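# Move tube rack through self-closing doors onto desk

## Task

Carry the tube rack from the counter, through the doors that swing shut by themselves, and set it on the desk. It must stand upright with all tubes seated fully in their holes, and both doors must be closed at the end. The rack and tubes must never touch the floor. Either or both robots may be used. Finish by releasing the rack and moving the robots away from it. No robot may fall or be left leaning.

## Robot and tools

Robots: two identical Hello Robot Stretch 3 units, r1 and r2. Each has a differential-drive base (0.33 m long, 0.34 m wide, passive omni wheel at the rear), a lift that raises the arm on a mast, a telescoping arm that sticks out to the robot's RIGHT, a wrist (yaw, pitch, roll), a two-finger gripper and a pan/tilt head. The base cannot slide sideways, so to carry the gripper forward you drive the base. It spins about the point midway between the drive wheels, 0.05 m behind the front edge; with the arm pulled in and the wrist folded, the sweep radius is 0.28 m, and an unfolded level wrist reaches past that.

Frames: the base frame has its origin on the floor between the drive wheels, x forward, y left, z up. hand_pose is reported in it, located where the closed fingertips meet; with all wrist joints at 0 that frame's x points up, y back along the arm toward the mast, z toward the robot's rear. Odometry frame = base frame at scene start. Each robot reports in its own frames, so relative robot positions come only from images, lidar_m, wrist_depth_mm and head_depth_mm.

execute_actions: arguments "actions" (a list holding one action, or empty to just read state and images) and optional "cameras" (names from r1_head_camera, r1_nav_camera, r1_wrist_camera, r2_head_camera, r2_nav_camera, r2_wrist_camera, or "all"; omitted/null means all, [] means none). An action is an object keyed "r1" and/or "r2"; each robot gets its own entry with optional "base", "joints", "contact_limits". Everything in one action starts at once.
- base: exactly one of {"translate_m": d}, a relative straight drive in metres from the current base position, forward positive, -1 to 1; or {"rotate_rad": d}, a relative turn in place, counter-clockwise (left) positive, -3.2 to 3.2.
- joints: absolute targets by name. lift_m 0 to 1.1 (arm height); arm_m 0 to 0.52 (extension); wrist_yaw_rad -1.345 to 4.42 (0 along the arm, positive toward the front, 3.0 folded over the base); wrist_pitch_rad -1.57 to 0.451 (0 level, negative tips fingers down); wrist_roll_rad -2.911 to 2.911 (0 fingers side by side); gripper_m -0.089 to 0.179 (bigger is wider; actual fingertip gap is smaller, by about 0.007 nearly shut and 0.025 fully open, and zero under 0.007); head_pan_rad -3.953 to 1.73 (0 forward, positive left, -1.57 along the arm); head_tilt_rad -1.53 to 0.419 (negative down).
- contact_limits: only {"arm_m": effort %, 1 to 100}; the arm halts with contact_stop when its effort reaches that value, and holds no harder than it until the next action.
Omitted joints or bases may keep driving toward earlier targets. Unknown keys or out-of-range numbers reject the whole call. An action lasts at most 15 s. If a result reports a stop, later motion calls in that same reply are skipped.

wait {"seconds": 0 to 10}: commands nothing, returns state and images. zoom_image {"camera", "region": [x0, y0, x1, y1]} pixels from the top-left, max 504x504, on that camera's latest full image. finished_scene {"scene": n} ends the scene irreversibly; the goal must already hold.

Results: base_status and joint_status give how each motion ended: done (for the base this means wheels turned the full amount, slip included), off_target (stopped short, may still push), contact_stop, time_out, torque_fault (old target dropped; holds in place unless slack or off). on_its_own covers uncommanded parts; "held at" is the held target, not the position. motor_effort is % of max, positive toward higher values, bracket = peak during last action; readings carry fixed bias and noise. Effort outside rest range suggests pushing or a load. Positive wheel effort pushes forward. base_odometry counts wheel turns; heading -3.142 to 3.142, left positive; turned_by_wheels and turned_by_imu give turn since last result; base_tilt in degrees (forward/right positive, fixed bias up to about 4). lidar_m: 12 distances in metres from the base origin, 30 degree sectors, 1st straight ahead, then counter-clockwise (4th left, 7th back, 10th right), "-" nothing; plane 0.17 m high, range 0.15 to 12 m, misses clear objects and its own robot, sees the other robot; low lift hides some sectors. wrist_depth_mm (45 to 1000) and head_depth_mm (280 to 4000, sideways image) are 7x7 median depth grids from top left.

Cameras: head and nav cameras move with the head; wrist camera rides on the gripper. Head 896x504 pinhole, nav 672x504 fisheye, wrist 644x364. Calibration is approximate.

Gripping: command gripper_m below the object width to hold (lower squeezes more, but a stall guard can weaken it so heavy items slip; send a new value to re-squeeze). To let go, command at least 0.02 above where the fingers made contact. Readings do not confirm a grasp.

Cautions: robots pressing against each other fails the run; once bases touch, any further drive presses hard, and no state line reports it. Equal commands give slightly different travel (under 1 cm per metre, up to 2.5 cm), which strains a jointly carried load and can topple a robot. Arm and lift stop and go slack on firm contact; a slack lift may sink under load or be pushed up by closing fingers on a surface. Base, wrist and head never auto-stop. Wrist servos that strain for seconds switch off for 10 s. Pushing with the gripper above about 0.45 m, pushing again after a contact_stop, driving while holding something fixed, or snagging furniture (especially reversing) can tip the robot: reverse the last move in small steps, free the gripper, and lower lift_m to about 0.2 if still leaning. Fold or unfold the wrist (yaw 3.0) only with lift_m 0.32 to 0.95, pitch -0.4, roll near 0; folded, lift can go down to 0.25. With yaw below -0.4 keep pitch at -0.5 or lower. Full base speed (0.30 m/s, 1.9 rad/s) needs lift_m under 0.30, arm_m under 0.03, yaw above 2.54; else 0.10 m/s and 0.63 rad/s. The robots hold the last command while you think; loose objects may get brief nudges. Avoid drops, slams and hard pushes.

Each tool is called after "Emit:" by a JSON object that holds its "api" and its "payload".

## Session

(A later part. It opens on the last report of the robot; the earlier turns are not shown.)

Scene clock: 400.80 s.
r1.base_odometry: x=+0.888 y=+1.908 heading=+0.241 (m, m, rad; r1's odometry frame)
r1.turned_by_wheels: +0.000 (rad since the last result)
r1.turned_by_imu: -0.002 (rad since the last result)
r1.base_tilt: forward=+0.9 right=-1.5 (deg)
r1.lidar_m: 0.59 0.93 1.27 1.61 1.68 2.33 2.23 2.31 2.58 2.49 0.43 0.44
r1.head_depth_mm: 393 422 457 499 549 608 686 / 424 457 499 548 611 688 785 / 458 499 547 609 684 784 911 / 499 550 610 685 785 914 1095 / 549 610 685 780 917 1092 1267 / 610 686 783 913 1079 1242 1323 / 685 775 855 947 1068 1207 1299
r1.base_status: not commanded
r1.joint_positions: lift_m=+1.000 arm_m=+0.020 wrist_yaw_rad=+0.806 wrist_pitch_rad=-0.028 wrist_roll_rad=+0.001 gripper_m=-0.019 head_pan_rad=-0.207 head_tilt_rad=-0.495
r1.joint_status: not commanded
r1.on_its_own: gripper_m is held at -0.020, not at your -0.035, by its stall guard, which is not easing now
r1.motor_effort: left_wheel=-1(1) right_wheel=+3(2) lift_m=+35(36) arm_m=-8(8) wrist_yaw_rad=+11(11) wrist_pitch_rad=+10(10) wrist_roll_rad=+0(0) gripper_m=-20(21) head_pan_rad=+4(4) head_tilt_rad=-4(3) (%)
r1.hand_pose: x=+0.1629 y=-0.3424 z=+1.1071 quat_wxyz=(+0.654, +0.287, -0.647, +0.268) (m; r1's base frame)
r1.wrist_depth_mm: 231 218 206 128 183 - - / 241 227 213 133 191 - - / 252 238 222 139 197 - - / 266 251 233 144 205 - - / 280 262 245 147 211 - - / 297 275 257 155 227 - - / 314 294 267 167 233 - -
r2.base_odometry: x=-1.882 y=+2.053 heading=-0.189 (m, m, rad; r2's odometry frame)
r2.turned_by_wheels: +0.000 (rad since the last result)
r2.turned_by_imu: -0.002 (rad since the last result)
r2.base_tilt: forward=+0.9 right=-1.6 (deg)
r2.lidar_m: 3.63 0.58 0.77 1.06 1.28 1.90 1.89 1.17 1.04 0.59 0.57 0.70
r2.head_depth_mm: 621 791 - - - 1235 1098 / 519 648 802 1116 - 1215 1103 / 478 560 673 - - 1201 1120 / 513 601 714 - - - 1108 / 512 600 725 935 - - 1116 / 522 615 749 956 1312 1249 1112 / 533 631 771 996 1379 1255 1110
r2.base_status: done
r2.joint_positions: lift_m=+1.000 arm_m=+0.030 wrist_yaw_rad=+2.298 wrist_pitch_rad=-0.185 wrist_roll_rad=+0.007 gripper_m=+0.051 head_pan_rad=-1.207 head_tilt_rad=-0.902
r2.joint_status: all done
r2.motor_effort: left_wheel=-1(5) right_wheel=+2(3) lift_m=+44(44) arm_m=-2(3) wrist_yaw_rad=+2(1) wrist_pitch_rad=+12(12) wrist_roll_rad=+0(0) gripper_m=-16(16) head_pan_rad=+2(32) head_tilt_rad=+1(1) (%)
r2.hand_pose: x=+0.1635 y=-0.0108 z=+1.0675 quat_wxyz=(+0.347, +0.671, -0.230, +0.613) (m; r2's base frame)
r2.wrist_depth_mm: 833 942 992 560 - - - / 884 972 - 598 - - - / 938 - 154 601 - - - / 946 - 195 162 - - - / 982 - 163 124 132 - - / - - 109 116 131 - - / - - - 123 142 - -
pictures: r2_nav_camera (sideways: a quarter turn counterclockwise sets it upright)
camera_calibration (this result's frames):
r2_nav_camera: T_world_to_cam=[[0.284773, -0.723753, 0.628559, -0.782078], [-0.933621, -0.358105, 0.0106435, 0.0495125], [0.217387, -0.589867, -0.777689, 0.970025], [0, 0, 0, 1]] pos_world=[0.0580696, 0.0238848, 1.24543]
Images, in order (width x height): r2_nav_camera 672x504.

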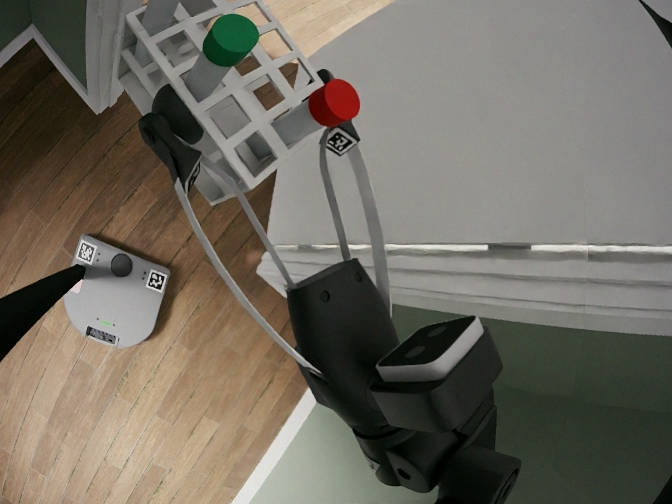

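Emit:
{"api": "execute_actions", "payload": {"actions": [{"r2":{"base":{"rotate_rad":1.58}}}], "cameras": []}}

Emit:
{"api": "execute_actions", "payload": {"actions": [{"r2":{"base":{"translate_m":-0.25}}}], "cameras": []}}

Emit:
{"api": "execute_actions", "payload": {"actions": [{"r2":{"base":{"rotate_rad":-0.415},"joints":{"head_pan_rad":-1.5,"head_tilt_rad":-0.8}}}], "cameras": ["r2_nav_camera"]}}

Scene clock: 415.27 s.
r1.base_odometry: x=+0.888 y=+1.908 heading=+0.241 (m, m, rad; r1's odometry frame)
r1.turned_by_wheels: +0.000 (rad since the last result)
r1.turned_by_imu: -0.002 (rad since the last result)
r1.base_tilt: forward=+0.8 right=-1.5 (deg)
r1.lidar_m: 0.59 0.93 1.27 1.61 1.67 2.32 2.23 2.30 2.59 2.49 0.43 0.44
r1.head_depth_mm: 393 423 458 501 550 610 687 / 423 458 498 548 611 685 783 / 458 500 548 609 684 785 915 / 499 549 608 688 787 916 1098 / 548 608 684 786 911 1095 1268 / 610 688 785 918 1078 1237 1332 / 685 775 857 956 1069 1212 1301
r1.base_status: not commanded
r1.joint_positions: lift_m=+1.000 arm_m=+0.020 wrist_yaw_rad=+0.806 wrist_pitch_rad=-0.028 wrist_roll_rad=+0.001 gripper_m=-0.019 head_pan_rad=-0.207 head_tilt_rad=-0.495
r1.joint_status: not commanded
r1.on_its_own: gripper_m is held at -0.020, not at your -0.035, by its stall guard, which is not easing now
r1.motor_effort: left_wheel=-1(1) right_wheel=+2(2) lift_m=+36(36) arm_m=-8(8) wrist_yaw_rad=+11(11) wrist_pitch_rad=+10(11) wrist_roll_rad=+0(0) gripper_m=-21(21) head_pan_rad=+4(5) head_tilt_rad=-4(3) (%)
r1.hand_pose: x=+0.1629 y=-0.3424 z=+1.1071 quat_wxyz=(+0.654, +0.287, -0.647, +0.268) (m; r1's base frame)
r1.wrist_depth_mm: 230 218 205 128 183 - - / 241 228 213 133 190 - - / 252 238 222 140 198 - - / 266 248 232 145 205 - - / 279 261 246 147 211 - - / 297 274 259 155 228 - - / 314 292 267 167 235 - -
r2.base_odometry: x=-1.882 y=+2.053 heading=+1.391 (m, m, rad; r2's odometry frame)
r2.turned_by_wheels: +1.580 (rad since the last result)
r2.turned_by_imu: +1.558 (rad since the last result)
r2.base_tilt: forward=+1.0 right=-1.7 (deg)
r2.lidar_m: 1.07 1.28 1.90 1.85 1.16 1.04 0.58 0.56 0.70 3.62 0.58 0.79
r2.head_depth_mm: 3258 2506 - - - 1238 1101 / 3227 2523 2023 1696 - 1212 1100 / 3034 2526 1990 - - 1196 1121 / 2730 2458 1925 - - - 1107 / 510 588 688 862 - - 1116 / 479 569 759 1073 1413 1255 1111 / 548 693 940 1412 1438 1257 1115
r2.base_status: done
r2.joint_positions: lift_m=+1.000 arm_m=+0.030 wrist_yaw_rad=+2.298 wrist_pitch_rad=-0.185 wrist_roll_rad=+0.007 gripper_m=+0.051 head_pan_rad=-1.207 head_tilt_rad=-0.902
r2.joint_status: not commanded
r2.motor_effort: left_wheel=-2(5) right_wheel=+3(6) lift_m=+44(44) arm_m=-2(3) wrist_yaw_rad=+1(1) wrist_pitch_rad=+12(12) wrist_roll_rad=+0(0) gripper_m=-17(17) head_pan_rad=+2(2) head_tilt_rad=+0(1) (%)
r2.hand_pose: x=+0.1635 y=-0.0108 z=+1.0675 quat_wxyz=(+0.347, +0.671, -0.230, +0.613) (m; r2's base frame)
r2.wrist_depth_mm: - - - - - 971 767 / - - - - - - 790 / - - 154 - - - 818 / - - 194 163 - - 819 / - - 162 125 132 - 871 / - - 109 116 130 - 878 / - - - 123 143 - 884
pictures: none
No camera images: the call's "cameras" was empty. Leave "cameras" out to get every camera's image.

Scene clock: 418.73 s.
r1.base_odometry: x=+0.888 y=+1.908 heading=+0.241 (m, m, rad; r1's odometry frame)
r1.turned_by_wheels: +0.000 (rad since the last result)
r1.turned_by_imu: -0.001 (rad since the last result)
r1.base_tilt: forward=+0.9 right=-1.4 (deg)
r1.lidar_m: 0.60 0.93 1.27 1.61 1.68 2.32 2.23 2.31 2.58 2.48 0.43 0.44
r1.head_depth_mm: 393 422 458 499 549 610 687 / 423 457 498 548 606 686 785 / 459 498 548 610 686 780 914 / 500 548 608 685 782 914 1089 / 546 610 686 784 918 1096 1267 / 609 683 782 910 1067 1241 1321 / 683 774 859 951 1070 1203 1299
r1.base_status: not commanded
r1.joint_positions: lift_m=+1.000 arm_m=+0.020 wrist_yaw_rad=+0.806 wrist_pitch_rad=-0.028 wrist_roll_rad=+0.001 gripper_m=-0.019 head_pan_rad=-0.207 head_tilt_rad=-0.495
r1.joint_status: not commanded
r1.on_its_own: gripper_m is held at -0.020, not at your -0.035, by its stall guard, which is not easing now
r1.motor_effort: left_wheel=-1(1) right_wheel=+2(2) lift_m=+36(36) arm_m=-8(7) wrist_yaw_rad=+11(11) wrist_pitch_rad=+11(10) wrist_roll_rad=+0(0) gripper_m=-20(20) head_pan_rad=+4(4) head_tilt_rad=-4(4) (%)
r1.hand_pose: x=+0.1629 y=-0.3424 z=+1.1071 quat_wxyz=(+0.654, +0.287, -0.647, +0.268) (m; r1's base frame)
r1.wrist_depth_mm: 230 218 205 128 183 - - / 241 227 214 133 191 - - / 252 238 223 139 197 - - / 264 249 232 144 205 - - / 279 261 246 148 211 - - / 294 275 257 155 227 - - / 312 293 266 166 235 - -
r2.base_odometry: x=-1.927 y=+1.807 heading=+1.390 (m, m, rad; r2's odometry frame)
r2.turned_by_wheels: +0.000 (rad since the last result)
r2.turned_by_imu: -0.001 (rad since the last result)
r2.base_tilt: forward=+0.9 right=-1.7 (deg)
r2.lidar_m: 1.30 1.57 1.98 1.44 0.90 0.81 0.46 0.33 0.41 0.75 0.77 0.75
r2.head_depth_mm: 3200 2494 - - - 1214 1096 / 3401 2506 2024 1701 - 1214 1102 / 3214 2525 2015 - - 1200 1123 / 2988 2536 2037 - - - 1102 / 2738 2553 2027 1680 - - 1114 / 2476 2587 1961 1129 1352 1249 1108 / 2254 748 838 1041 1434 1252 1112
r2.base_status: done
r2.joint_positions: lift_m=+1.000 arm_m=+0.030 wrist_yaw_rad=+2.298 wrist_pitch_rad=-0.185 wrist_roll_rad=+0.007 gripper_m=+0.051 head_pan_rad=-1.207 head_tilt_rad=-0.902
r2.joint_status: not commanded
r2.motor_effort: left_wheel=-1(6) right_wheel=+2(3) lift_m=+44(44) arm_m=-2(3) wrist_yaw_rad=+1(3) wrist_pitch_rad=+12(12) wrist_roll_rad=+0(0) gripper_m=-16(17) head_pan_rad=+3(1) head_tilt_rad=+1(1) (%)
r2.hand_pose: x=+0.1635 y=-0.0108 z=+1.0675 quat_wxyz=(+0.347, +0.671, -0.230, +0.613) (m; r2's base frame)
r2.wrist_depth_mm: - - - - - - 976 / - - - - - - 978 / - - 153 - - - - / - - 195 162 - - - / - - 162 124 132 - - / - - 109 116 130 - - / - - - 124 142 - -
pictures: none
No camera images: the call's "cameras" was empty. Leave "cameras" out to get every camera's image.

Scene clock: 420.40 s.
r1.base_odometry: x=+0.888 y=+1.908 heading=+0.241 (m, m, rad; r1's odometry frame)
r1.turned_by_wheels: +0.000 (rad since the last result)
r1.turned_by_imu: +0.000 (rad since the last result)
r1.base_tilt: forward=+0.8 right=-1.4 (deg)
r1.lidar_m: 0.60 0.93 1.27 1.61 1.68 2.32 2.23 2.31 2.58 2.48 0.43 0.44
r1.head_depth_mm: 393 423 457 500 548 611 686 / 424 458 499 549 608 685 786 / 457 499 549 608 684 784 914 / 499 550 610 687 782 912 1097 / 548 611 688 783 915 1097 1262 / 610 684 783 914 1073 1245 1332 / 685 776 857 950 1066 1209 1311
r1.base_status: not commanded
r1.joint_positions: lift_m=+1.000 arm_m=+0.020 wrist_yaw_rad=+0.806 wrist_pitch_rad=-0.028 wrist_roll_rad=+0.001 gripper_m=-0.019 head_pan_rad=-0.207 head_tilt_rad=-0.495
r1.joint_status: not commanded
r1.on_its_own: gripper_m is held at -0.020, not at your -0.035, by its stall guard, which is not easing now
r1.motor_effort: left_wheel=-1(1) right_wheel=+2(3) lift_m=+36(36) arm_m=-8(8) wrist_yaw_rad=+11(11) wrist_pitch_rad=+11(10) wrist_roll_rad=+0(0) gripper_m=-21(20) head_pan_rad=+5(4) head_tilt_rad=-3(3) (%)
r1.hand_pose: x=+0.1629 y=-0.3424 z=+1.1071 quat_wxyz=(+0.654, +0.287, -0.647, +0.268) (m; r1's base frame)
r1.wrist_depth_mm: 230 219 205 128 183 - - / 241 227 213 134 190 - - / 253 237 223 139 197 - - / 265 248 231 144 204 - - / 280 262 246 147 212 - - / 297 273 259 155 227 - - / 315 293 267 168 234 - -
r2.base_odometry: x=-1.927 y=+1.807 heading=+0.976 (m, m, rad; r2's odometry frame)
r2.turned_by_wheels: -0.415 (rad since the last result)
r2.turned_by_imu: -0.409 (rad since the last result)
r2.base_tilt: forward=+0.9 right=-1.7 (deg)
r2.lidar_m: 0.75 1.32 1.71 1.98 1.25 0.86 0.81 0.40 0.33 0.44 0.97 0.75
r2.head_depth_mm: 382 418 - - 615 684 776 / 436 483 - - - 867 1044 / 504 569 638 - - 1154 1129 / 601 696 810 1052 1173 - 1118 / 741 888 1108 1470 - - 1090 / 996 3007 2341 1932 - - - / 3128 3202 2341 1877 1457 - 1104
r2.base_status: done
r2.joint_positions: lift_m=+1.000 arm_m=+0.030 wrist_yaw_rad=+2.298 wrist_pitch_rad=-0.185 wrist_roll_rad=+0.007 gripper_m=+0.051 head_pan_rad=-1.493 head_tilt_rad=-0.803
r2.joint_status: all done
r2.motor_effort: left_wheel=+2(4) right_wheel=-3(5) lift_m=+44(44) arm_m=-2(2) wrist_yaw_rad=+1(3) wrist_pitch_rad=+12(12) wrist_roll_rad=+0(0) gripper_m=-17(16) head_pan_rad=-1(18) head_tilt_rad=+1(10) (%)
r2.hand_pose: x=+0.1635 y=-0.0108 z=+1.0675 quat_wxyz=(+0.347, +0.671, -0.230, +0.613) (m; r2's base frame)
r2.wrist_depth_mm: - - - - - - 919 / - - - - - - 922 / - - 154 - - - 970 / - - 196 163 - - - / - - 163 124 132 - - / - - 109 116 131 - - / - - - 124 143 - 912
pictures: r2_nav_camera (sideways: a quarter turn counterclockwise sets it upright)
camera_calibration (this result's frames):
r2_nav_camera: T_world_to_cam=[[0.0639307, -0.709127, 0.702176, -0.876658], [-0.996805, -0.0791348, 0.0108375, 0.0496439], [0.0478814, -0.700626, -0.711921, 0.885532], [0, 0, 0, 1]] pos_world=[0.0631302, 0.0026927, 1.24546]
Images, in order (width x height): r2_nav_camera 672x504.

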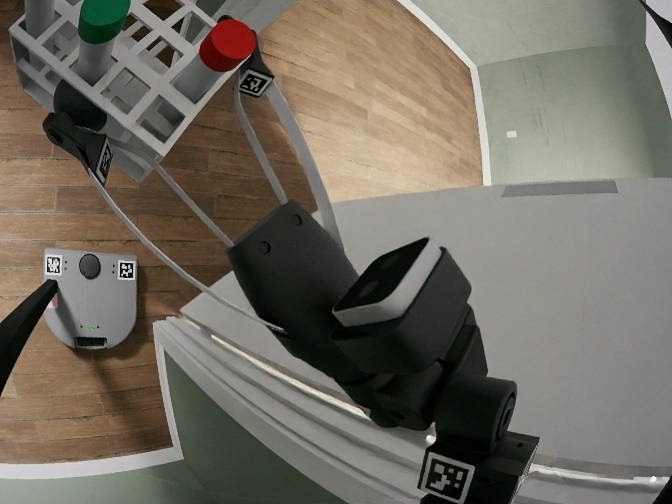

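Emit:
{"api": "execute_actions", "payload": {"actions": [{"r2":{"joints":{"arm_m":0.45,"wrist_yaw_rad":2.5},"contact_limits":{"arm_m":30}}}], "cameras": ["r2_nav_camera","r1_nav_camera"]}}

Scene clock: 430.63 s.
r1.base_odometry: x=+0.888 y=+1.908 heading=+0.241 (m, m, rad; r1's odometry frame)
r1.turned_by_wheels: +0.000 (rad since the last result)
r1.turned_by_imu: -0.002 (rad since the last result)
r1.base_tilt: forward=+0.7 right=-1.6 (deg)
r1.lidar_m: 0.59 0.93 1.26 1.61 1.68 2.32 2.23 2.31 2.58 2.49 0.43 0.44
r1.head_depth_mm: 393 423 457 497 548 609 686 / 424 456 497 549 608 684 782 / 457 500 549 609 686 781 913 / 499 550 609 686 783 910 1089 / 548 609 686 783 914 1094 1267 / 610 687 788 914 1066 1242 1325 / 688 776 860 950 1065 1213 1299
r1.base_status: not commanded
r1.joint_positions: lift_m=+1.000 arm_m=+0.020 wrist_yaw_rad=+0.806 wrist_pitch_rad=-0.028 wrist_roll_rad=+0.001 gripper_m=-0.019 head_pan_rad=-0.207 head_tilt_rad=-0.495
r1.joint_status: not commanded
r1.on_its_own: gripper_m is held at -0.020, not at your -0.035, by its stall guard, which is not easing now
r1.motor_effort: left_wheel=-2(2) right_wheel=+4(4) lift_m=+36(36) arm_m=-6(8) wrist_yaw_rad=+11(12) wrist_pitch_rad=+10(10) wrist_roll_rad=+0(0) gripper_m=-20(20) head_pan_rad=+5(4) head_tilt_rad=-3(3) (%)
r1.hand_pose: x=+0.1629 y=-0.3423 z=+1.1071 quat_wxyz=(+0.654, +0.287, -0.646, +0.268) (m; r1's base frame)
r1.wrist_depth_mm: 230 218 206 128 183 - - / 242 226 213 133 189 - - / 252 237 222 139 196 - - / 266 248 232 144 204 - - / 279 260 243 147 211 - - / 295 274 259 155 226 - - / 316 295 267 166 233 - -
r2.base_odometry: x=-1.927 y=+1.807 heading=+0.976 (m, m, rad; r2's odometry frame)
r2.turned_by_wheels: +0.001 (rad since the last result)
r2.turned_by_imu: +0.012 (rad since the last result)
r2.base_tilt: forward=+7.5 right=-1.6 (deg)
r2.lidar_m: 0.76 1.29 1.70 1.98 1.27 0.88 0.83 0.37 0.34 0.47 1.06 0.74
r2.head_depth_mm: 520 555 597 645 704 791 870 / - 634 693 758 845 943 1081 / - - 823 920 1042 1200 1130 / 818 908 1001 1172 1377 1284 1124 / 3002 999 383 1494 1484 1269 1110 / 3137 2933 339 1617 1463 1258 1102 / 3153 2817 376 1673 1447 1240 1090
r2.base_status: not commanded
r2.joint_positions: lift_m=+1.000 arm_m=+0.449 wrist_yaw_rad=+2.500 wrist_pitch_rad=-0.185 wrist_roll_rad=+0.007 gripper_m=+0.051 head_pan_rad=-1.493 head_tilt_rad=-0.801
r2.joint_status: all done
r2.on_its_own: base_tilt is 6.5 degrees off its reading at the scene's start (forward=+1.0 right=-1.7); right_wheel is at rest, and its effort (-19) is outside its rest range (-18 to +18)
r2.motor_effort: left_wheel=+8(19) right_wheel=-19(55) lift_m=+43(43) arm_m=+4(12) wrist_yaw_rad=-1(3) wrist_pitch_rad=+11(12) wrist_roll_rad=+0(0) gripper_m=-16(16) head_pan_rad=-3(3) head_tilt_rad=+0(1) (%)
r2.contact_limits: arm_m 30 (drawing in: default 17, maximum 28; extending or still: default 24, maximum 39)
r2.hand_pose: x=+0.1269 y=-0.3962 z=+1.0676 quat_wxyz=(+0.284, +0.691, -0.161, +0.645) (m; r2's base frame)
r2.wrist_depth_mm: - - - - - 501 425 / - - - - - 528 461 / - - 195 - - 553 558 / - - 208 162 - 590 654 / - - 160 126 131 601 810 / - - 109 117 130 606 - / - - - 123 141 721 -
pictures: r1_nav_camera (sideways: a quarter turn counterclockwise sets it upright), r2_nav_camera (sideways: a quarter turn counterclockwise sets it upright)
camera_calibration (this result's frames):
r1_nav_camera: T_world_to_cam=[[0.482672, -0.157709, 0.861485, -1.07922], [-0.258136, -0.965574, -0.0321363, 0.0907272], [0.836895, -0.206869, -0.506766, 0.610335], [0, 0, 0, 1]] pos_world=[0.0335432, 0.0436601, 1.24195]
r2_nav_camera: T_world_to_cam=[[0.0635357, -0.707788, 0.703562, -0.878462], [-0.996839, -0.0787072, 0.0108403, 0.0496405], [0.0477028, -0.702027, -0.710551, 0.883751], [0, 0, 0, 1]] pos_world=[0.0631398, 0.00255983, 1.24546]
Images, in order (width x height): r1_nav_camera 672x504, r2_nav_camera 672x504.

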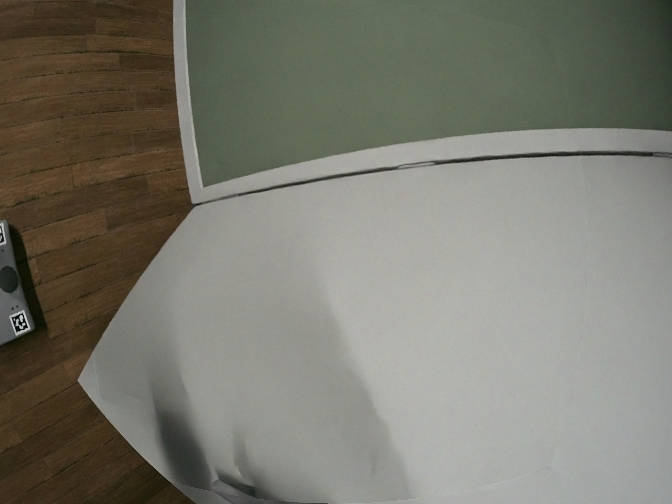

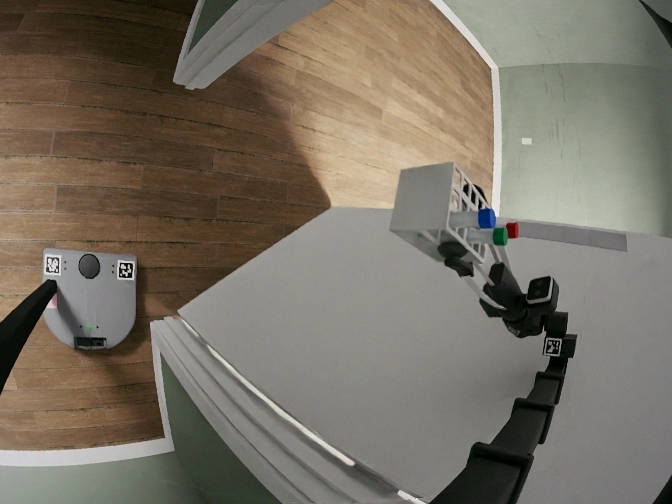

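Emit:
{"api": "execute_actions", "payload": {"actions": [{"r2":{"joints":{"arm_m":0.3}}}], "cameras": ["r2_nav_camera"]}}

Scene clock: 434.80 s.
r1.base_odometry: x=+0.888 y=+1.908 heading=+0.241 (m, m, rad; r1's odometry frame)
r1.turned_by_wheels: +0.000 (rad since the last result)
r1.turned_by_imu: -0.001 (rad since the last result)
r1.base_tilt: forward=+0.7 right=-1.5 (deg)
r1.lidar_m: 0.59 0.93 1.26 1.61 1.68 2.33 2.24 2.31 2.59 2.48 0.43 0.44
r1.head_depth_mm: 393 423 457 499 548 608 687 / 422 457 499 548 611 685 783 / 457 499 548 608 685 784 913 / 499 549 610 683 788 911 1096 / 548 608 684 781 910 1097 1268 / 610 684 781 913 1061 1248 1327 / 684 776 856 945 1069 1209 1305
r1.base_status: not commanded
r1.joint_positions: lift_m=+1.000 arm_m=+0.020 wrist_yaw_rad=+0.806 wrist_pitch_rad=-0.028 wrist_roll_rad=+0.001 gripper_m=-0.019 head_pan_rad=-0.207 head_tilt_rad=-0.495
r1.joint_status: not commanded
r1.on_its_own: gripper_m is held at -0.020, not at your -0.035, by its stall guard, which is not easing now
r1.motor_effort: left_wheel=-2(2) right_wheel=+4(4) lift_m=+36(35) arm_m=-6(6) wrist_yaw_rad=+11(12) wrist_pitch_rad=+10(10) wrist_roll_rad=+0(0) gripper_m=-20(20) head_pan_rad=+5(4) head_tilt_rad=-3(3) (%)
r1.hand_pose: x=+0.1629 y=-0.3423 z=+1.1071 quat_wxyz=(+0.654, +0.287, -0.646, +0.268) (m; r1's base frame)
r1.wrist_depth_mm: 229 219 206 128 183 - - / 240 228 213 133 190 - - / 251 237 223 139 197 - - / 265 248 233 144 204 - - / 281 260 246 147 211 - - / 296 275 257 154 227 - - / 314 293 267 166 233 - -
r2.base_odometry: x=-1.927 y=+1.807 heading=+0.976 (m, m, rad; r2's odometry frame)
r2.turned_by_wheels: +0.000 (rad since the last result)
r2.turned_by_imu: +0.000 (rad since the last result)
r2.base_tilt: forward=+2.4 right=-1.8 (deg)
r2.lidar_m: 0.76 1.32 1.72 1.98 1.24 0.86 0.81 0.37 0.34 0.45 1.02 0.74
r2.head_depth_mm: - 456 500 552 617 714 816 / - - 585 658 751 882 1072 / 550 - 717 816 965 1180 1130 / 666 806 947 1068 1341 1291 1126 / 826 978 1183 347 1477 1291 1125 / 3150 3118 2384 299 312 1276 1128 / 3171 3110 2381 300 - 1264 1126
r2.base_status: not commanded
r2.joint_positions: lift_m=+1.000 arm_m=+0.300 wrist_yaw_rad=+2.500 wrist_pitch_rad=-0.185 wrist_roll_rad=+0.007 gripper_m=+0.051 head_pan_rad=-1.493 head_tilt_rad=-0.801
r2.joint_status: all done
r2.on_its_own: right_wheel is at rest, and its effort (-27) is outside its rest range (-18 to +18)
r2.motor_effort: left_wheel=+9(10) right_wheel=-27(28) lift_m=+43(43) arm_m=+0(5) wrist_yaw_rad=+1(1) wrist_pitch_rad=+12(12) wrist_roll_rad=+0(0) gripper_m=-15(17) head_pan_rad=-3(3) head_tilt_rad=+0(1) (%)
r2.hand_pose: x=+0.1269 y=-0.2468 z=+1.0677 quat_wxyz=(+0.284, +0.691, -0.161, +0.645) (m; r2's base frame)
r2.wrist_depth_mm: - - - - - - 901 / - - - - - - 985 / - - 194 - - - 980 / - - 207 163 - - 550 / - - 161 124 131 - 554 / - - 109 116 131 - 572 / - - - 124 143 - 576
pictures: r2_nav_camera (sideways: a quarter turn counterclockwise sets it upright)
camera_calibration (this result's frames):
r2_nav_camera: T_world_to_cam=[[0.0635155, -0.707789, 0.703562, -0.878462], [-0.996841, -0.0786788, 0.0108403, 0.0496405], [0.0476828, -0.702028, -0.710551, 0.883751], [0, 0, 0, 1]] pos_world=[0.0631399, 0.00255819, 1.24546]
Images, in order (width x height): r2_nav_camera 672x504.

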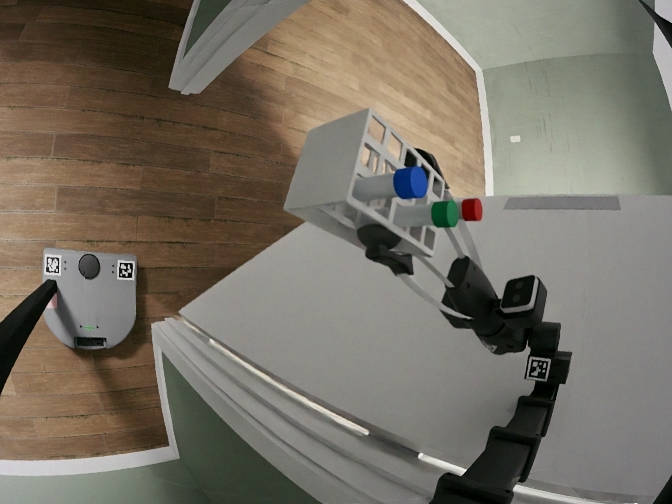

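Emit:
{"api": "execute_actions", "payload": {"actions": [{"r2":{"base":{"translate_m":0.07},"joints":{"arm_m":0.26,"lift_m":0.42}}}], "cameras": ["r2_nav_camera"]}}

Scene clock: 452.27 s.
r1.base_odometry: x=+0.888 y=+1.908 heading=+0.241 (m, m, rad; r1's odometry frame)
r1.turned_by_wheels: +0.000 (rad since the last result)
r1.turned_by_imu: -0.002 (rad since the last result)
r1.base_tilt: forward=+0.8 right=-1.4 (deg)
r1.lidar_m: 0.59 0.93 1.27 1.61 1.68 2.32 2.23 2.31 2.59 2.48 0.43 0.44
r1.head_depth_mm: 392 422 458 498 548 611 687 / 423 459 499 549 610 685 784 / 457 499 549 610 686 782 914 / 499 548 608 686 784 912 1091 / 549 611 685 784 917 1099 1267 / 610 687 786 914 1070 1240 1318 / 683 779 857 948 1067 1206 1301
r1.base_status: not commanded
r1.joint_positions: lift_m=+1.000 arm_m=+0.020 wrist_yaw_rad=+0.806 wrist_pitch_rad=-0.028 wrist_roll_rad=+0.001 gripper_m=-0.019 head_pan_rad=-0.207 head_tilt_rad=-0.495
r1.joint_status: not commanded
r1.on_its_own: gripper_m is held at -0.020, not at your -0.035, by its stall guard, which is not easing now
r1.motor_effort: left_wheel=-2(2) right_wheel=+4(5) lift_m=+36(36) arm_m=-6(6) wrist_yaw_rad=+11(12) wrist_pitch_rad=+11(10) wrist_roll_rad=+0(0) gripper_m=-21(20) head_pan_rad=+4(5) head_tilt_rad=-3(3) (%)
r1.hand_pose: x=+0.1629 y=-0.3423 z=+1.1071 quat_wxyz=(+0.654, +0.287, -0.646, +0.268) (m; r1's base frame)
r1.wrist_depth_mm: 231 219 206 128 183 - - / 242 227 213 134 190 - - / 254 237 223 139 197 - - / 264 250 233 144 205 - - / 279 261 246 148 211 - - / 296 274 259 155 227 - - / 313 294 268 167 234 - -
r2.base_odometry: x=-1.887 y=+1.865 heading=+0.976 (m, m, rad; r2's odometry frame)
r2.turned_by_wheels: +0.000 (rad since the last result)
r2.turned_by_imu: -0.002 (rad since the last result)
r2.base_tilt: forward=+1.0 right=-1.6 (deg)
r2.lidar_m: 0.78 1.25 1.62 1.98 1.34 0.93 0.88 0.38 0.39 0.52 3.46 0.68
r2.head_depth_mm: 457 499 549 612 691 807 929 / 521 576 645 733 829 1093 1125 / 605 682 782 911 1067 1245 1129 / 723 837 991 1211 1444 1340 1128 / 897 1111 2167 1789 1521 1294 689 / 3148 3187 2334 1852 1528 1297 1136 / 3189 3205 2345 1858 1534 1307 1139
r2.base_status: done
r2.joint_positions: lift_m=+0.420 arm_m=+0.260 wrist_yaw_rad=+2.500 wrist_pitch_rad=-0.184 wrist_roll_rad=+0.007 gripper_m=+0.051 head_pan_rad=-1.494 head_tilt_rad=-0.801
r2.joint_status: all done
r2.motor_effort: left_wheel=+0(13) right_wheel=-1(28) lift_m=+24(36) arm_m=-3(2) wrist_yaw_rad=+0(2) wrist_pitch_rad=+11(12) wrist_roll_rad=+0(0) gripper_m=-16(16) head_pan_rad=-1(2) head_tilt_rad=+0(0) (%)
r2.hand_pose: x=+0.1268 y=-0.2069 z=+0.4885 quat_wxyz=(+0.283, +0.691, -0.161, +0.645) (m; r2's base frame)
r2.wrist_depth_mm: - - - - - - 882 / - - - - - - 935 / - - 153 - - - 941 / - - 195 162 - - 979 / - - 160 124 131 - - / 974 949 109 117 130 939 525 / 752 745 727 123 142 713 538
pictures: r2_nav_camera (sideways: a quarter turn counterclockwise sets it upright)
camera_calibration (this result's frames):
r2_nav_camera: T_world_to_cam=[[0.0633769, -0.707801, 0.703563, -0.878462], [-0.996856, -0.0784837, 0.0108403, 0.0496406], [0.0475454, -0.702038, -0.71055, 0.883752], [0, 0, 0, 1]] pos_world=[0.0631404, 0.00254699, 1.24546]
Images, in order (width x height): r2_nav_camera 672x504.

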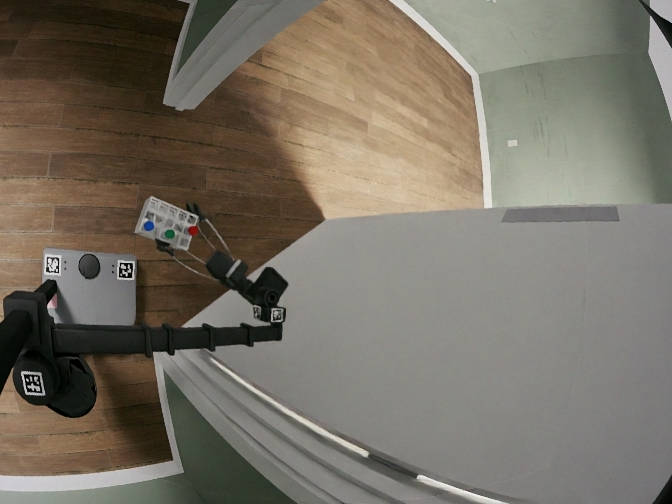

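Emit:
{"api": "execute_actions", "payload": {"actions": [{"r2":{"joints":{"arm_m":0.45,"wrist_yaw_rad":2.8},"contact_limits":{"arm_m":25}}}], "cameras": ["r2_nav_camera"]}}

Scene clock: 457.90 s.
r1.base_odometry: x=+0.888 y=+1.908 heading=+0.241 (m, m, rad; r1's odometry frame)
r1.turned_by_wheels: +0.000 (rad since the last result)
r1.turned_by_imu: -0.005 (rad since the last result)
r1.base_tilt: forward=+0.7 right=-1.5 (deg)
r1.lidar_m: 0.59 0.93 1.26 1.61 1.68 2.32 2.23 2.30 2.59 2.48 0.43 0.44
r1.head_depth_mm: 391 420 454 496 545 607 682 / 421 455 496 546 607 682 777 / 455 497 546 605 682 780 904 / 496 546 605 682 779 912 1093 / 547 607 681 780 913 1090 1268 / 607 683 780 911 1078 1240 1322 / 682 767 861 955 1065 1207 1305
r1.base_status: not commanded
r1.joint_positions: lift_m=+1.000 arm_m=+0.020 wrist_yaw_rad=+0.810 wrist_pitch_rad=-0.029 wrist_roll_rad=+0.001 gripper_m=-0.019 head_pan_rad=-0.207 head_tilt_rad=-0.495
r1.joint_status: not commanded
r1.on_its_own: gripper_m is held at -0.020, not at your -0.035, by its stall guard, which is not easing now
r1.motor_effort: left_wheel=-1(2) right_wheel=+7(10) lift_m=+36(35) arm_m=-1(6) wrist_yaw_rad=+8(11) wrist_pitch_rad=+10(11) wrist_roll_rad=+0(0) gripper_m=-20(20) head_pan_rad=+4(4) head_tilt_rad=-3(4) (%)
r1.hand_pose: x=+0.1635 y=-0.3412 z=+1.1069 quat_wxyz=(+0.654, +0.288, -0.646, +0.269) (m; r1's base frame)
r1.wrist_depth_mm: 230 217 204 126 182 - - / 239 228 212 131 188 - - / 252 237 221 137 195 - - / 264 248 231 142 203 - - / 280 259 245 146 209 - - / 296 274 258 153 224 - - / 314 292 267 165 233 - -
r2.base_odometry: x=-1.887 y=+1.865 heading=+0.978 (m, m, rad; r2's odometry frame)
r2.turned_by_wheels: +0.002 (rad since the last result)
r2.turned_by_imu: +0.095 (rad since the last result)
r2.base_tilt: forward=+1.1 right=-1.7 (deg)
r2.lidar_m: 1.10 1.27 1.78 1.99 1.22 0.92 0.89 0.39 0.42 0.58 3.11 0.67
r2.head_depth_mm: 527 570 623 683 759 852 978 / 617 678 750 834 904 1201 1138 / 741 832 943 1079 1230 1292 1130 / 928 1083 1283 1573 1529 792 1093 / 3173 3206 2346 1858 1528 1299 1132 / 3249 3219 2366 1863 1540 1303 1132 / 3287 3260 2381 1863 1536 1312 1135
r2.base_status: not commanded
r2.joint_positions: lift_m=+0.420 arm_m=+0.449 wrist_yaw_rad=+2.800 wrist_pitch_rad=-0.183 wrist_roll_rad=+0.007 gripper_m=+0.051 head_pan_rad=-1.495 head_tilt_rad=-0.795
r2.joint_status: all done
r2.on_its_own: right_wheel is at rest, and its effort (-44) is outside its rest range (-18 to +18)
r2.motor_effort: left_wheel=+15(30) right_wheel=-44(64) lift_m=+28(27) arm_m=+9(16) wrist_yaw_rad=+0(4) wrist_pitch_rad=+11(13) wrist_roll_rad=+0(0) gripper_m=-16(16) head_pan_rad=-2(2) head_tilt_rad=-2(2) (%)
r2.contact_limits: arm_m 25 (drawing in: default 17, maximum 28; extending or still: default 24, maximum 39)
r2.hand_pose: x=+0.0617 y=-0.3605 z=+0.4886 quat_wxyz=(+0.183, +0.707, -0.056, +0.681) (m; r2's base frame)
r2.wrist_depth_mm: - - - - - - - / - - - - - - - / - - 192 - - - - / - - 173 162 - - - / - - 153 124 131 - - / 949 984 109 116 130 942 861 / 770 - 114 123 143 728 720
pictures: r2_nav_camera (sideways: a quarter turn counterclockwise sets it upright)
camera_calibration (this result's frames):
r2_nav_camera: T_world_to_cam=[[0.0619258, -0.703451, 0.708041, -0.884288], [-0.996984, -0.0768461, 0.010849, 0.0496299], [0.0467784, -0.706577, -0.706088, 0.877953], [0, 0, 0, 1]] pos_world=[0.0631712, 0.00210162, 1.24549]
Images, in order (width x height): r2_nav_camera 672x504.

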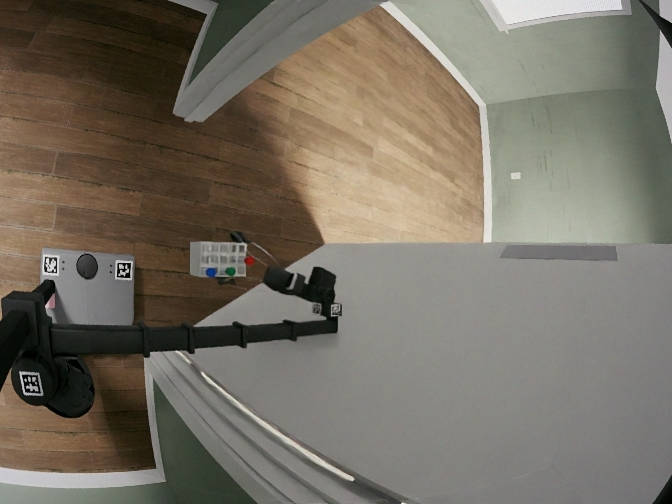

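Emit:
{"api": "execute_actions", "payload": {"actions": [{"r1":{"joints":{"gripper_m":0.15}}}], "cameras": ["r2_nav_camera"]}}

Emit:
{"api": "execute_actions", "payload": {"actions": [{"r1":{"base":{"translate_m":-0.35},"joints":{"wrist_yaw_rad":1.25}}}], "cameras": ["r2_nav_camera"]}}

Scene clock: 464.90 s.
r1.base_odometry: x=+0.888 y=+1.908 heading=+0.241 (m, m, rad; r1's odometry frame)
r1.turned_by_wheels: +0.000 (rad since the last result)
r1.turned_by_imu: -0.001 (rad since the last result)
r1.base_tilt: forward=+0.7 right=-1.4 (deg)
r1.lidar_m: 0.58 0.93 1.26 1.61 1.68 2.33 2.23 2.30 2.58 2.48 0.42 0.43
r1.head_depth_mm: 384 413 447 488 536 593 668 / 413 448 488 535 597 670 767 / 448 488 539 596 672 773 899 / 492 540 599 673 770 900 1080 / 541 601 680 775 903 1086 1271 / 602 673 779 905 1080 1236 1325 / 678 767 856 958 1065 1213 1307
r1.base_status: not commanded
r1.joint_positions: lift_m=+1.000 arm_m=+0.020 wrist_yaw_rad=+0.817 wrist_pitch_rad=-0.025 wrist_roll_rad=+0.001 gripper_m=+0.150 head_pan_rad=-0.207 head_tilt_rad=-0.495
r1.joint_status: all done
r1.motor_effort: left_wheel=-1(1) right_wheel=+1(7) lift_m=+37(36) arm_m=-1(1) wrist_yaw_rad=+3(9) wrist_pitch_rad=+9(11) wrist_roll_rad=+0(0) gripper_m=+0(83) head_pan_rad=+4(4) head_tilt_rad=-3(3) (%)
r1.hand_pose: x=+0.1648 y=-0.3400 z=+1.1079 quat_wxyz=(+0.652, +0.289, -0.645, +0.272) (m; r1's base frame)
r1.wrist_depth_mm: 224 210 196 117 172 - - / 233 219 205 122 179 - - / 244 228 211 127 186 - - / 257 239 221 133 193 - - / 270 249 231 139 200 - - / 291 257 243 146 209 - - / 306 279 255 152 218 - -
r2.base_odometry: x=-1.887 y=+1.865 heading=+0.977 (m, m, rad; r2's odometry frame)
r2.turned_by_wheels: -0.001 (rad since the last result)
r2.turned_by_imu: -0.002 (rad since the last result)
r2.base_tilt: forward=+1.0 right=-1.7 (deg)
r2.lidar_m: 1.09 1.27 1.77 1.98 1.22 0.91 0.89 0.39 0.42 0.59 3.14 0.67
r2.head_depth_mm: 530 573 624 686 761 850 983 / 621 681 755 839 918 1205 1135 / 750 839 952 1089 1221 1298 1128 / 948 1094 1306 1600 1527 792 1095 / 3183 3231 2366 1862 1530 1303 1136 / 3210 3245 2381 1861 1533 1308 1138 / 3287 3241 2373 1859 1538 1314 1136
r2.base_status: not commanded
r2.joint_positions: lift_m=+0.420 arm_m=+0.450 wrist_yaw_rad=+2.800 wrist_pitch_rad=-0.183 wrist_roll_rad=+0.007 gripper_m=+0.051 head_pan_rad=-1.495 head_tilt_rad=-0.795
r2.joint_status: not commanded
r2.motor_effort: left_wheel=+3(16) right_wheel=-6(45) lift_m=+28(27) arm_m=+3(10) wrist_yaw_rad=+0(0) wrist_pitch_rad=+11(11) wrist_roll_rad=+0(0) gripper_m=-17(16) head_pan_rad=-2(1) head_tilt_rad=-2(2) (%)
r2.hand_pose: x=+0.0617 y=-0.3614 z=+0.4886 quat_wxyz=(+0.183, +0.707, -0.056, +0.681) (m; r2's base frame)
r2.wrist_depth_mm: - - - - - - - / - - - - - - - / - - 152 - - - - / - - 164 162 - - - / - - 153 124 132 - - / 954 - 109 117 130 948 878 / 749 - 114 124 142 721 721
pictures: r2_nav_camera (sideways: a quarter turn counterclockwise sets it upright)
camera_calibration (this result's frames):
r2_nav_camera: T_world_to_cam=[[0.0619258, -0.703451, 0.708041, -0.884288], [-0.996984, -0.0768461, 0.010849, 0.0496299], [0.0467784, -0.706577, -0.706088, 0.877953], [0, 0, 0, 1]] pos_world=[0.0631712, 0.00210162, 1.24549]
Images, in order (width x height): r2_nav_camera 672x504.

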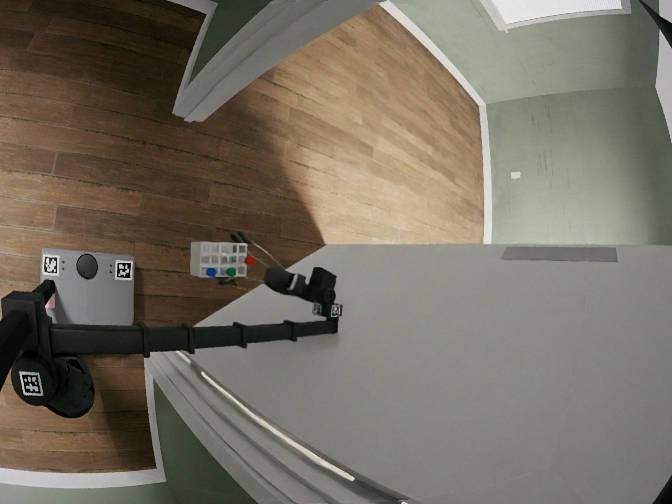

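Scene clock: 469.37 s.
r1.base_odometry: x=+0.548 y=+1.824 heading=+0.241 (m, m, rad; r1's odometry frame)
r1.turned_by_wheels: +0.000 (rad since the last result)
r1.turned_by_imu: -0.004 (rad since the last result)
r1.base_tilt: forward=+0.7 right=-1.5 (deg)
r1.lidar_m: 0.83 1.29 1.67 1.61 1.68 1.96 1.88 1.94 2.60 2.49 1.81 0.63
r1.head_depth_mm: 565 606 658 708 793 878 989 / 609 656 716 789 879 987 1119 / 660 717 791 877 981 1133 1260 / 722 792 882 989 1125 1325 1318 / 797 882 997 1147 1321 1489 1322 / 885 997 1142 1327 1540 1574 1325 / 1000 1104 1220 1356 1510 1565 1342
r1.base_status: done
r1.joint_positions: lift_m=+1.000 arm_m=+0.020 wrist_yaw_rad=+1.247 wrist_pitch_rad=-0.024 wrist_roll_rad=+0.001 gripper_m=+0.150 head_pan_rad=-0.207 head_tilt_rad=-0.495
r1.joint_status: all done
r1.motor_effort: left_wheel=+0(8) right_wheel=+0(6) lift_m=+36(35) arm_m=-1(1) wrist_yaw_rad=+2(28) wrist_pitch_rad=+9(9) wrist_roll_rad=+0(0) gripper_m=-1(6) head_pan_rad=+5(5) head_tilt_rad=-4(3) (%)
r1.hand_pose: x=+0.2209 y=-0.2464 z=+1.1080 quat_wxyz=(+0.579, +0.420, -0.569, +0.406) (m; r1's base frame)
r1.wrist_depth_mm: 909 784 583 445 - - - / 948 846 616 467 - - - / 971 874 638 476 - - - / 995 957 683 491 - - - / - 935 718 519 - - - / - 964 772 556 - - - / - - 805 603 - - -
r2.base_odometry: x=-1.887 y=+1.865 heading=+0.977 (m, m, rad; r2's odometry frame)
r2.turned_by_wheels: +0.000 (rad since the last result)
r2.turned_by_imu: +0.000 (rad since the last result)
r2.base_tilt: forward=+1.0 right=-1.6 (deg)
r2.lidar_m: 1.09 1.27 1.77 1.99 1.23 0.92 0.89 0.39 0.42 0.59 3.14 0.67
r2.head_depth_mm: 529 574 625 686 760 856 983 / 621 681 756 837 919 1208 1139 / 748 837 950 1091 1222 1293 1128 / 948 1096 1302 1597 1529 811 1087 / 3194 3240 2347 1851 1531 1300 1132 / 3238 3222 2370 1867 1537 1310 1135 / 3287 3249 2365 1856 1540 1305 1136
r2.base_status: not commanded
r2.joint_positions: lift_m=+0.420 arm_m=+0.450 wrist_yaw_rad=+2.800 wrist_pitch_rad=-0.183 wrist_roll_rad=+0.007 gripper_m=+0.051 head_pan_rad=-1.495 head_tilt_rad=-0.795
r2.joint_status: not commanded
r2.motor_effort: left_wheel=+2(7) right_wheel=-7(22) lift_m=+28(28) arm_m=+2(2) wrist_yaw_rad=+1(0) wrist_pitch_rad=+11(11) wrist_roll_rad=+0(0) gripper_m=-16(16) head_pan_rad=-2(1) head_tilt_rad=-2(2) (%)
r2.hand_pose: x=+0.0617 y=-0.3614 z=+0.4886 quat_wxyz=(+0.183, +0.707, -0.056, +0.681) (m; r2's base frame)
r2.wrist_depth_mm: - - - - - - - / - - - - - - - / - - 193 - - - - / - - 165 163 - - - / - - 153 124 132 - - / 911 971 108 117 130 921 889 / 772 - 114 123 143 711 735
pictures: r2_nav_camera (sideways: a quarter turn counterclockwise sets it upright)
camera_calibration (this result's frames):
r2_nav_camera: T_world_to_cam=[[0.0619259, -0.703451, 0.708041, -0.884288], [-0.996984, -0.0768462, 0.010849, 0.0496299], [0.0467785, -0.706577, -0.706088, 0.877953], [0, 0, 0, 1]] pos_world=[0.0631712, 0.00210162, 1.24549]
Images, in order (width x height): r2_nav_camera 672x504.

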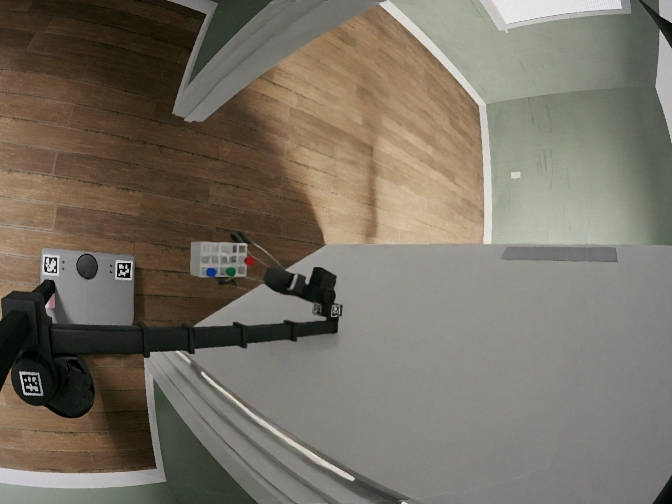

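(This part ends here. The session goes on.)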